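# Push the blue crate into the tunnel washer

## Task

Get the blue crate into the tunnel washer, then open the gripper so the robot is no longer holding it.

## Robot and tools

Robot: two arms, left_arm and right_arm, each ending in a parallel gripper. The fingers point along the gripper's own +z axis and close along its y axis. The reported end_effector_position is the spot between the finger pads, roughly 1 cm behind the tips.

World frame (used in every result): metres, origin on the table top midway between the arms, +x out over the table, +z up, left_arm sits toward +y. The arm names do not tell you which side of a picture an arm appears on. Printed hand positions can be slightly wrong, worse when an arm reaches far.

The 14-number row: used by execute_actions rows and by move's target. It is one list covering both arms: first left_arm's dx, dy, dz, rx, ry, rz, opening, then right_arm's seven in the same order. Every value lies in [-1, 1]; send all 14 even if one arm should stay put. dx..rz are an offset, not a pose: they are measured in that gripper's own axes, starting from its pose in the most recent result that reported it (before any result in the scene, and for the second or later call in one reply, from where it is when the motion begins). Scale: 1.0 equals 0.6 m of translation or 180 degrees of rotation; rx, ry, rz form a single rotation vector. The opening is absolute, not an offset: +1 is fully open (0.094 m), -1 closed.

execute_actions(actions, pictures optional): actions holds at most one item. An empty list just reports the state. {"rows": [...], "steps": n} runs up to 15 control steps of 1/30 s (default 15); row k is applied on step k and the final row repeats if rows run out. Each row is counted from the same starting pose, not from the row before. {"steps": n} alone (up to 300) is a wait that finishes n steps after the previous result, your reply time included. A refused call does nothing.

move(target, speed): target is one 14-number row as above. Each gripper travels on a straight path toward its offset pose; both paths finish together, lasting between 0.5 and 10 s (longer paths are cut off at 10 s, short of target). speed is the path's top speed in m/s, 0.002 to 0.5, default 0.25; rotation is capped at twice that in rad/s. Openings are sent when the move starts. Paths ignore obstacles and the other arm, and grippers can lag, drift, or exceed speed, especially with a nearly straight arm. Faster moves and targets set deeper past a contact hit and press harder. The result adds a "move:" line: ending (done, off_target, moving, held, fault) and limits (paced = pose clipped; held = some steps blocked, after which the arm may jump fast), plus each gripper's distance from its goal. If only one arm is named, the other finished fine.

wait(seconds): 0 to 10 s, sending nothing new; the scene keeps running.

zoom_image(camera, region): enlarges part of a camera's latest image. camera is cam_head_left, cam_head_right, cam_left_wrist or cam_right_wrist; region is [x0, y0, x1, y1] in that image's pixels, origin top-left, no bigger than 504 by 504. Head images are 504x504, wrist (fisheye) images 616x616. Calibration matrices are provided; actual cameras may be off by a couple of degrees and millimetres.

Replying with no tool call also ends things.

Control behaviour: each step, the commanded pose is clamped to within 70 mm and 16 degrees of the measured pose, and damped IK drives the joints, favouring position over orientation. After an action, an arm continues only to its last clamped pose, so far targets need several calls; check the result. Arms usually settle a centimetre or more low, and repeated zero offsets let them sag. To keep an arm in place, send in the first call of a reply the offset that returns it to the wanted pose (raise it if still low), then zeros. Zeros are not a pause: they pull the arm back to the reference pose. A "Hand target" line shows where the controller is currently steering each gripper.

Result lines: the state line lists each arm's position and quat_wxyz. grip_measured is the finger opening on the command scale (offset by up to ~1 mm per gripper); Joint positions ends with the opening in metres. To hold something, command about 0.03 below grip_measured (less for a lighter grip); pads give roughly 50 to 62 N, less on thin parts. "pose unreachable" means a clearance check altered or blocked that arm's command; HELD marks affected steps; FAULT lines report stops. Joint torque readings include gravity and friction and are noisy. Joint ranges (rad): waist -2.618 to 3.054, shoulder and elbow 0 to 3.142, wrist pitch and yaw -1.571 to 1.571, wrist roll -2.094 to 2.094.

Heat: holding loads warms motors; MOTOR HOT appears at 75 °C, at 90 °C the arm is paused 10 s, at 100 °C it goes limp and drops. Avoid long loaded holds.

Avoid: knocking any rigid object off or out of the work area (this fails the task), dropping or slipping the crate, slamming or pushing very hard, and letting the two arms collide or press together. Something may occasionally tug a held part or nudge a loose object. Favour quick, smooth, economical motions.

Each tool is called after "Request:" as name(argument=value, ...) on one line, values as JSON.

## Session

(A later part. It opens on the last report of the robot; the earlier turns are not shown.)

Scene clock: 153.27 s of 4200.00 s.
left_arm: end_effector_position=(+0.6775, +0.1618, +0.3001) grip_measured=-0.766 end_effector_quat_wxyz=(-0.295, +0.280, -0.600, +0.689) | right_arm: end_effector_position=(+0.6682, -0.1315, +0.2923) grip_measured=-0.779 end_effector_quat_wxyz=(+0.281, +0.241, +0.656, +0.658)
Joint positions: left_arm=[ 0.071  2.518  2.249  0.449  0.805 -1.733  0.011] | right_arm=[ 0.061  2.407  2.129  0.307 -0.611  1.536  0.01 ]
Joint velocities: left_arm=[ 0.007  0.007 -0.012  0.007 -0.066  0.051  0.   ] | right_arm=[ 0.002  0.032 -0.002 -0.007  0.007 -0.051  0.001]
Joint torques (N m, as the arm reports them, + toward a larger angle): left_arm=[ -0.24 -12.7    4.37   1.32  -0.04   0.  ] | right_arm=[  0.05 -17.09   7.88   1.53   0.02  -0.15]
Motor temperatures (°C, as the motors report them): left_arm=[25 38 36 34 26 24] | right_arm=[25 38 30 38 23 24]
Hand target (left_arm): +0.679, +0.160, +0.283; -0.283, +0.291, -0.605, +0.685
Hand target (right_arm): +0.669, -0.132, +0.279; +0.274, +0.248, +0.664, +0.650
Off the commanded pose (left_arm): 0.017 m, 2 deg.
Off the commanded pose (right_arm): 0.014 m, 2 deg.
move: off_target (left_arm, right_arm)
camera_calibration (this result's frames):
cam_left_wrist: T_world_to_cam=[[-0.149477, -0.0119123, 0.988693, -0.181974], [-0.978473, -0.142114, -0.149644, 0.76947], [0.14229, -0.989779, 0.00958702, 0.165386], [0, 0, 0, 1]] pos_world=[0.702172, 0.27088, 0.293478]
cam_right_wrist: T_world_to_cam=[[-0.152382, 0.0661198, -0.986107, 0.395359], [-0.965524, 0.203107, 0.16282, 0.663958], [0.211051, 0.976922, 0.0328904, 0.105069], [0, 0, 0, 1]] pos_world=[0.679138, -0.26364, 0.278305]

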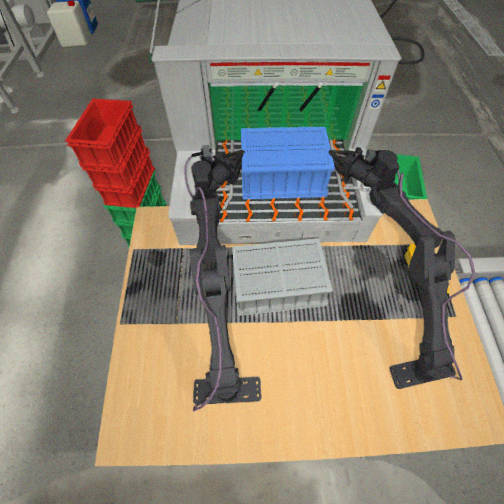

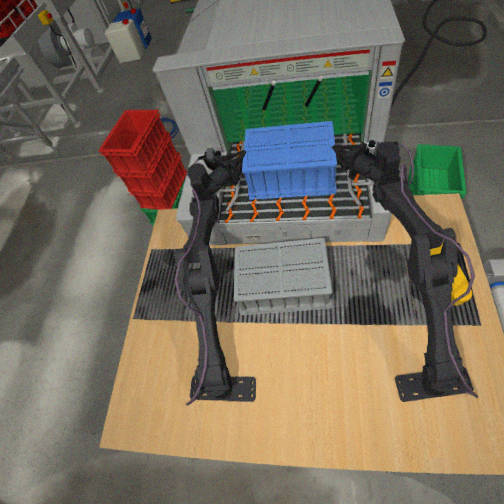

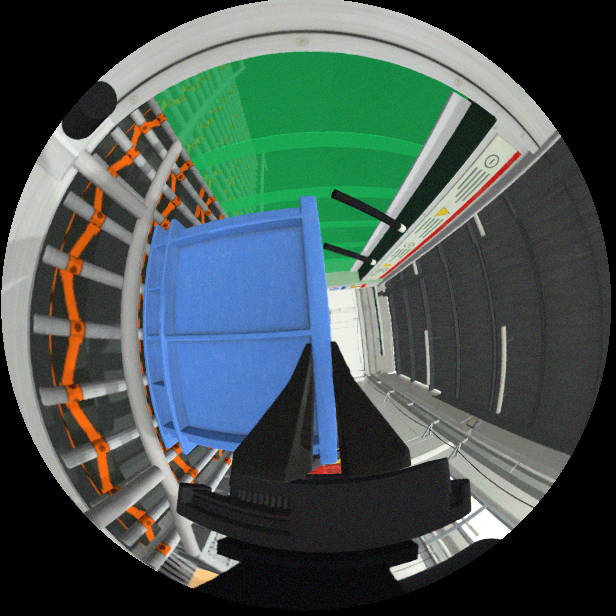

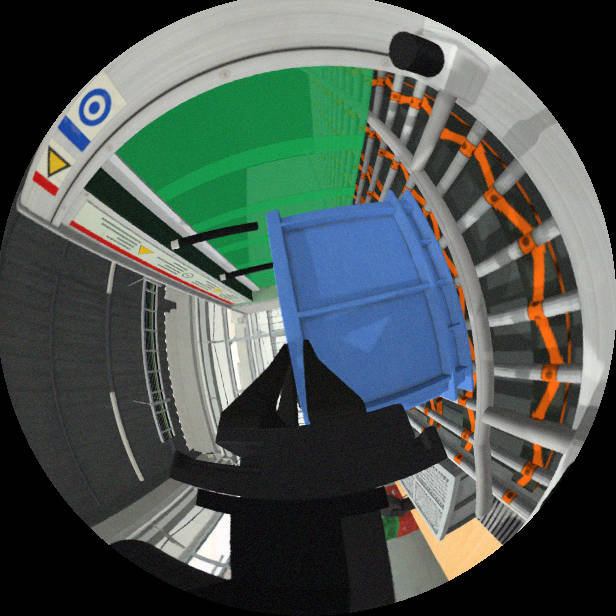

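Request:
move(target=[0,-0.005,0,0,0,0,-0.3,0,0.01,0,0,0,0,-0.3], speed=0.03)

Request:
move(target=[0,-0.02,-0.07,0,0,0,-0.3,0,0.025,-0.07,0,0,0,-0.3], speed=0.1)

Request:
move(target=[0.145,-0.03,-0.16,0,-0.08,0,-1,0.145,0.03,-0.14,0,-0.08,0,-1], speed=0.2)

Scene clock: 157.73 s of 4200.00 s.
left_arm: end_effector_position=(+0.6790, +0.1626, +0.2967) grip_measured=-0.302 end_effector_quat_wxyz=(-0.294, +0.285, -0.600, +0.688) | right_arm: end_effector_position=(+0.6689, -0.1321, +0.2916) grip_measured=-0.302 end_effector_quat_wxyz=(+0.280, +0.245, +0.655, +0.657)
Joint positions: left_arm=[ 0.071  2.522  2.249  0.443  0.8   -1.733  0.033] | right_arm=[ 0.061  2.407  2.129  0.305 -0.606  1.54   0.033]
Joint velocities: left_arm=[-0.012  0.002  0.002  0.037  0.007  0.007  0.001] | right_arm=[ 0.007 -0.012 -0.007  0.051  0.022  0.022  0.   ]
Joint torques (N m, as the arm reports them, + toward a larger angle): left_arm=[  0.09 -13.5    7.11   1.36   0.     0.  ] | right_arm=[  0.22 -17.72  10.87   1.48  -0.04  -0.06]
Motor temperatures (°C, as the motors report them): left_arm=[25 38 34 33 26 24] | right_arm=[25 38 30 37 23 24]
Hand target (left_arm): +0.677, +0.162, +0.303; -0.295, +0.280, -0.600, +0.689
Hand target (right_arm): +0.668, -0.131, +0.298; +0.281, +0.241, +0.656, +0.658
Off the commanded pose (left_arm): 0.007 m, 1 deg.
Off the commanded pose (right_arm): 0.007 m, 0 deg.
move: done
camera_calibration (this result's frames):
cam_left_wrist: T_world_to_cam=[[-0.140091, -0.0109679, 0.990078, -0.185322], [-0.979078, -0.147511, -0.140169, 0.76895], [0.147585, -0.989, 0.00992665, 0.162168], [0, 0, 0, 1]] pos_world=[0.702966, 0.27178, 0.289657]
cam_right_wrist: T_world_to_cam=[[-0.157635, 0.0693863, -0.985057, 0.398498], [-0.963504, 0.207752, 0.16882, 0.662388], [0.216361, 0.975718, 0.034105, 0.101515], [0, 0, 0, 1]] pos_world=[0.679066, -0.264313, 0.277257]

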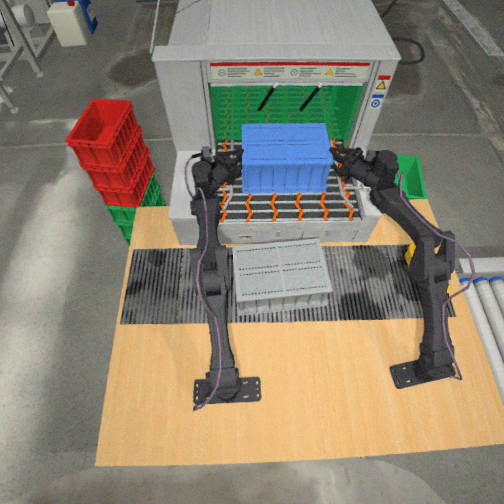

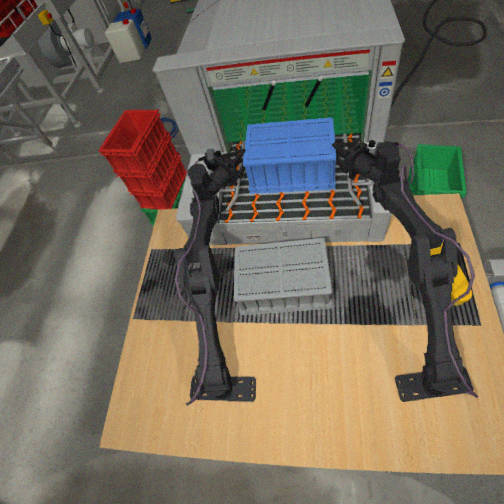

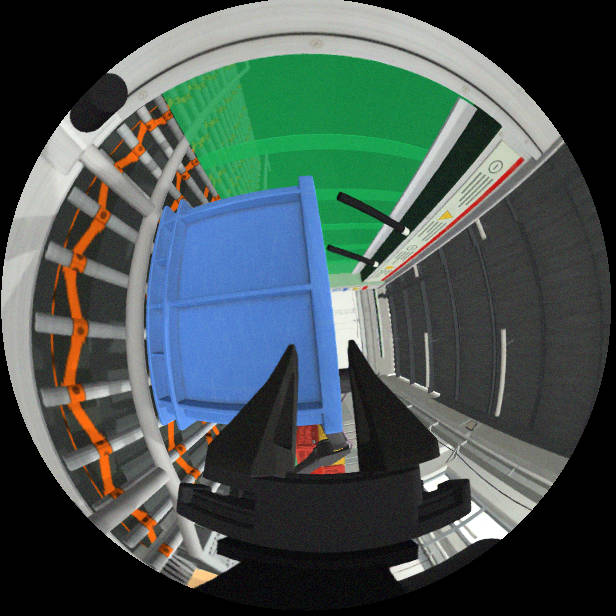

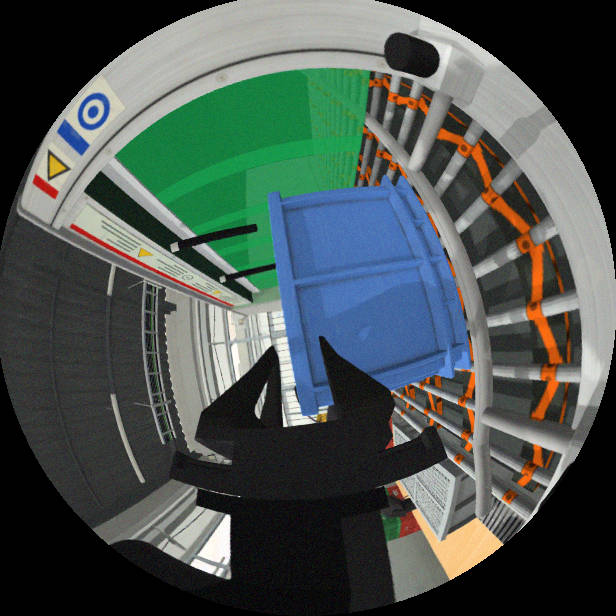

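Scene clock: 158.90 s of 4200.00 s.
left_arm: end_effector_position=(+0.6566, +0.1920, +0.2786) grip_measured=-0.301 end_effector_quat_wxyz=(-0.278, +0.307, -0.604, +0.681) | right_arm: end_effector_position=(+0.6445, -0.1615, +0.2910) grip_measured=-0.301 end_effector_quat_wxyz=(+0.272, +0.259, +0.659, +0.651)
Joint positions: left_arm=[ 0.128  2.411  2.015  0.52   0.85  -1.746  0.033] | right_arm=[ 0.017  2.257  1.895  0.358 -0.641  1.547  0.033]
Joint velocities: left_arm=[ 0.027  0.007 -0.012 -0.037 -0.037 -0.007  0.   ] | right_arm=[-0.007 -0.007  0.002 -0.022 -0.037  0.037  0.001]
Joint torques (N m, as the arm reports them, + toward a larger angle): left_arm=[  0.34 -15.47   5.54   1.68   0.09   0.01] | right_arm=[  0.08 -18.66   8.37   1.85  -0.11  -0.08]
Motor temperatures (°C, as the motors report them): left_arm=[25 39 34 33 26 24] | right_arm=[25 39 30 37 23 24]
Hand target (left_arm): +0.648, +0.192, +0.304; -0.294, +0.285, -0.600, +0.687
Hand target (right_arm): +0.639, -0.162, +0.306; +0.281, +0.245, +0.655, +0.657
Off the commanded pose (left_arm): 0.027 m, 3 deg.
Off the commanded pose (right_arm): 0.016 m, 2 deg.
move: off_target (left_arm, right_arm)
camera_calibration (this result's frames):
cam_left_wrist: T_world_to_cam=[[-0.0846059, -0.00453876, 0.996404, -0.209603], [-0.98441, -0.154376, -0.0842907, 0.738096], [0.154204, -0.988002, 0.00859313, 0.190632], [0, 0, 0, 1]] pos_world=[0.679459, 0.301338, 0.269426]
cam_right_wrist: T_world_to_cam=[[-0.191665, 0.0697236, -0.978981, 0.416318], [-0.95511, 0.216331, 0.202399, 0.631272], [0.225896, 0.973827, 0.0251306, 0.131576], [0, 0, 0, 1]] pos_world=[0.653005, -0.293724, 0.276492]

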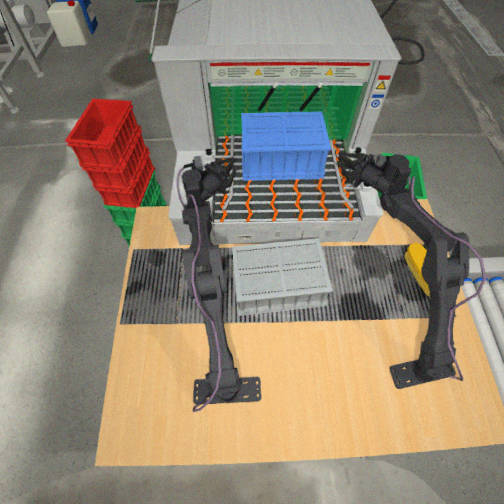

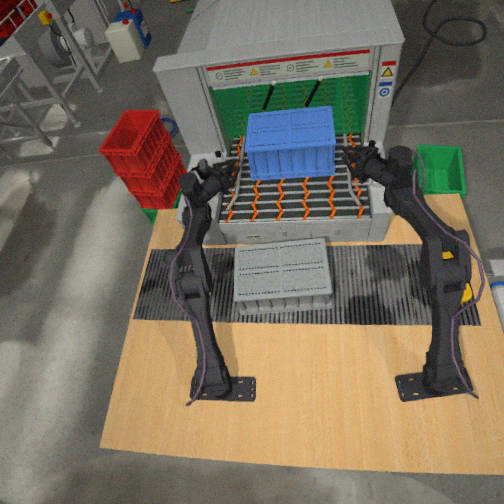

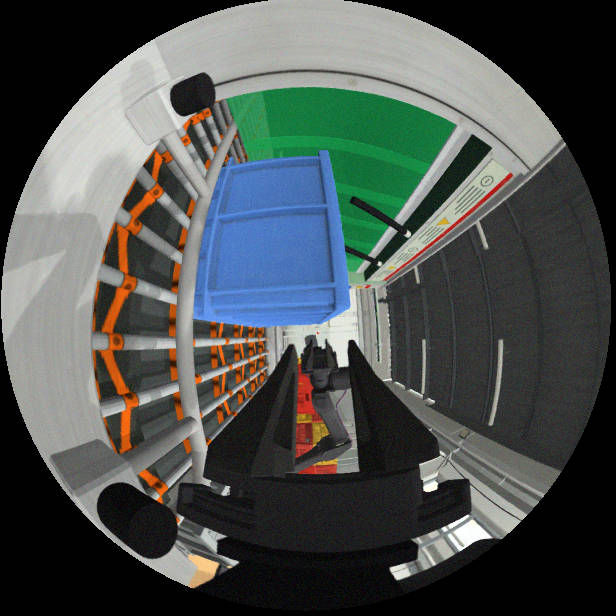

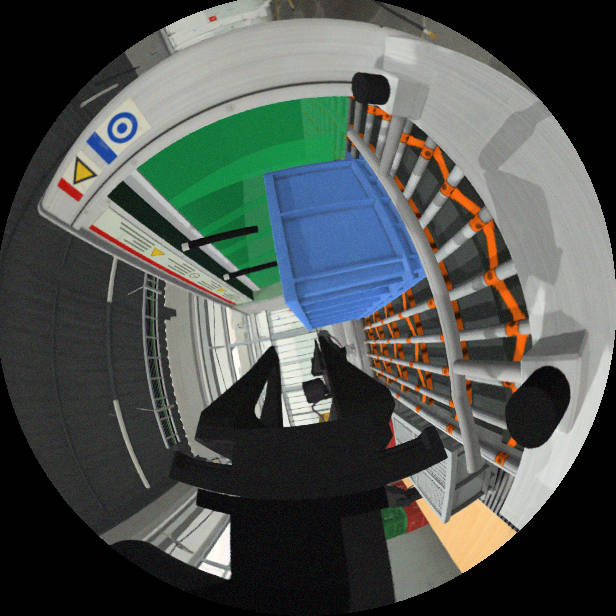

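Scene clock: 160.20 s of 4200.00 s.
left_arm: end_effector_position=(+0.5322, +0.1977, +0.2853) grip_measured=-0.983 end_effector_quat_wxyz=(-0.333, +0.407, -0.567, +0.634) | right_arm: end_effector_position=(+0.5263, -0.1578, +0.3009) grip_measured=-0.997 end_effector_quat_wxyz=(+0.341, +0.343, +0.627, +0.610)
Joint positions: left_arm=[ 0.102  1.802  1.166  0.668  0.579 -1.727  0.001] | right_arm=[ 0.176  1.737  1.206  0.508 -0.241  1.556  0.   ]
Joint velocities: left_arm=[-0.012  0.007  0.002  0.066 -0.051  0.066 -0.001] | right_arm=[-0.007  0.002 -0.017 -0.081  0.007  0.051  0.001]
Joint torques (N m, as the arm reports them, + toward a larger angle): left_arm=[-0.96 -9.86  5.08  1.84 -0.13  0.15] | right_arm=[  0.38 -12.56   8.37   1.97   0.07  -0.13]
Motor temperatures (°C, as the motors report them): left_arm=[25 39 34 33 26 24] | right_arm=[25 39 30 37 23 24]
Hand target (left_arm): +0.527, +0.193, +0.297; -0.351, +0.390, -0.565, +0.637
Hand target (right_arm): +0.523, -0.160, +0.309; +0.352, +0.339, +0.621, +0.613
Off the commanded pose (left_arm): 0.013 m, 3 deg.
Off the commanded pose (right_arm): 0.008 m, 2 deg.
move: off_target (left_arm)
camera_calibration (this result's frames):
cam_left_wrist: T_world_to_cam=[[-0.00672021, 0.00101475, 0.999977, -0.270325], [-0.920467, -0.390776, -0.00578933, 0.607384], [0.390762, -0.920485, 0.00356014, 0.0775114], [0, 0, 0, 1]] pos_world=[0.526972, 0.308974, 0.273559]
cam_right_wrist: T_world_to_cam=[[-0.191195, 0.113213, -0.975001, 0.408532], [-0.871253, 0.437914, 0.221699, 0.500675], [0.452065, 0.89186, 0.0149098, 0.0255804], [0, 0, 0, 1]] pos_world=[0.50276, -0.288317, 0.286939]

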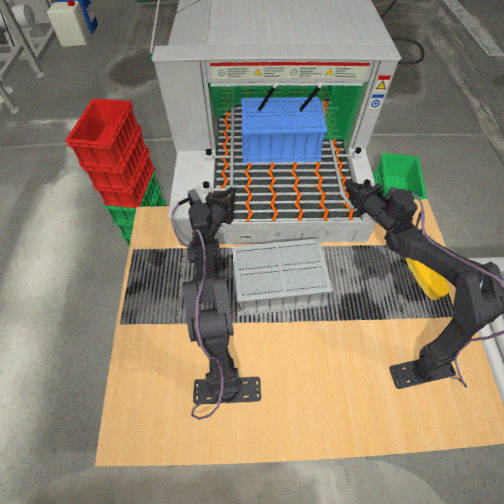

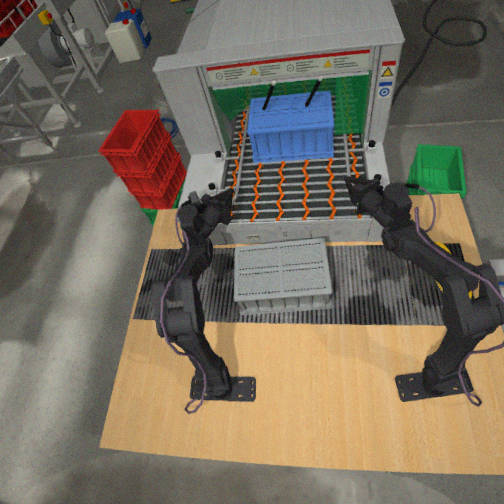

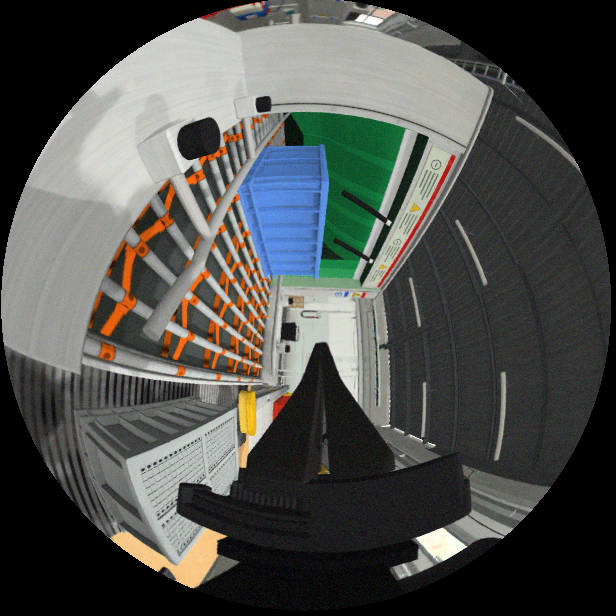

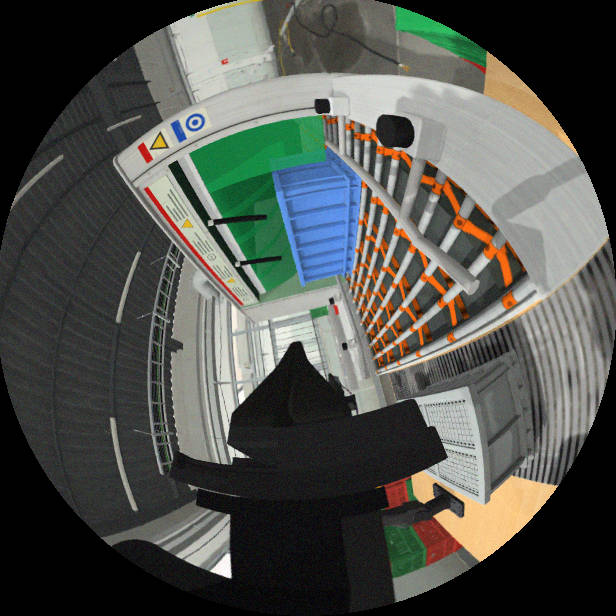

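The belt carries it in.

Request:
wait(seconds=8)

Scene clock: 169.03 s of 4200.00 s.
left_arm: end_effector_position=(+0.5324, +0.1980, +0.2853) grip_measured=-0.983 end_effector_quat_wxyz=(-0.334, +0.408, -0.566, +0.634) | right_arm: end_effector_position=(+0.5266, -0.1582, +0.3011) grip_measured=-0.997 end_effector_quat_wxyz=(+0.342, +0.344, +0.627, +0.610)
Joint positions: left_arm=[ 0.102  1.802  1.166  0.668  0.576 -1.727  0.001] | right_arm=[ 0.176  1.737  1.206  0.509 -0.239  1.556  0.   ]
Joint velocities: left_arm=[ 0.012 -0.017 -0.002 -0.007 -0.022  0.022  0.   ] | right_arm=[ 0.012 -0.007  0.007 -0.081  0.007 -0.081 -0.   ]
Joint torques (N m, as the arm reports them, + toward a larger angle): left_arm=[-0.99 -9.89  5.07  1.83 -0.1   0.17] | right_arm=[  0.4  -12.46   8.58   1.97   0.16  -0.15]
Motor temperatures (°C, as the motors report them): left_arm=[25 37 33 34 26 24] | right_arm=[25 37 29 37 23 24]
Hand target (left_arm): +0.527, +0.193, +0.297; -0.351, +0.390, -0.565, +0.637
Hand target (right_arm): +0.523, -0.160, +0.309; +0.352, +0.339, +0.621, +0.613
Off the commanded pose (left_arm): 0.014 m, 3 deg.
Off the commanded pose (right_arm): 0.008 m, 2 deg.
Steps of this call (steps 1 to 265: nothing new was sent). Readings (end_effector_position):
1: left_arm (+0.5322, +0.1977, +0.2853) | right_arm (+0.5264, -0.1579, +0.3009)
2: left_arm (+0.5323, +0.1978, +0.2853) | right_arm (+0.5264, -0.1580, +0.3010)
4: left_arm (+0.5323, +0.1979, +0.2853) | right_arm (+0.5265, -0.1580, +0.3010)
8: left_arm (+0.5324, +0.1980, +0.2853) | right_arm (+0.5265, -0.1582, +0.3010)
265: the state above
camera_calibration (this result's frames):
cam_left_wrist: T_world_to_cam=[[-0.00673091, 0.00107124, 0.999977, -0.270336], [-0.919571, -0.392882, -0.00576882, 0.607628], [0.392866, -0.919588, 0.00362953, 0.0764585], [0, 0, 0, 1]] pos_world=[0.526899, 0.309326, 0.273558]
cam_right_wrist: T_world_to_cam=[[-0.190167, 0.113898, -0.975122, 0.408409], [-0.870245, 0.440198, 0.221131, 0.501036], [0.454433, 0.890647, 0.0154083, 0.0242316], [0, 0, 0, 1]] pos_world=[0.502678, -0.288654, 0.287081]

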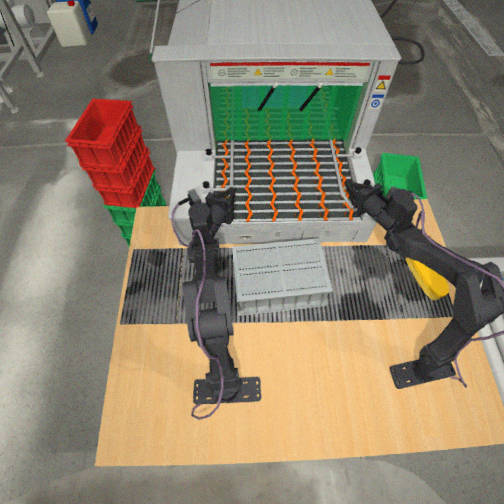

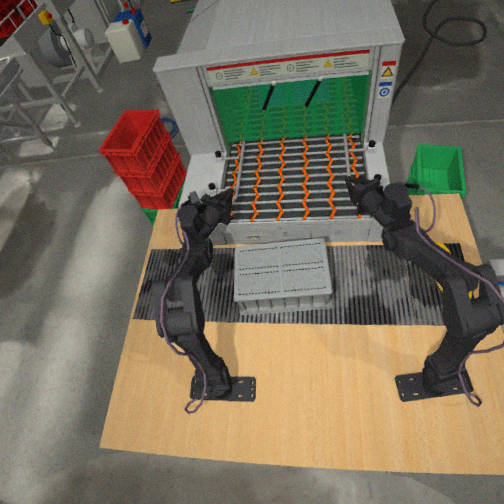

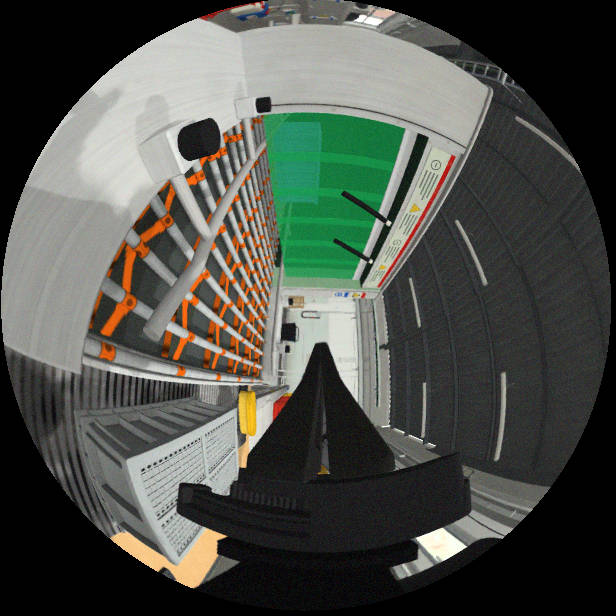

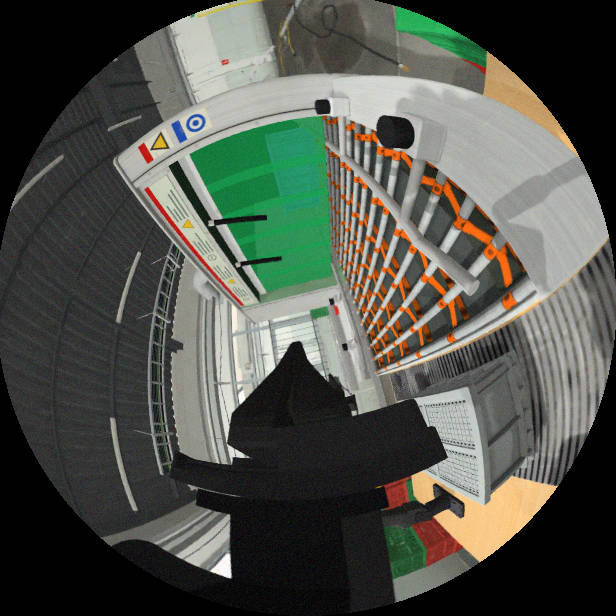

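Request:
finished_scene(scene=1)

The scene is finished: the task was done.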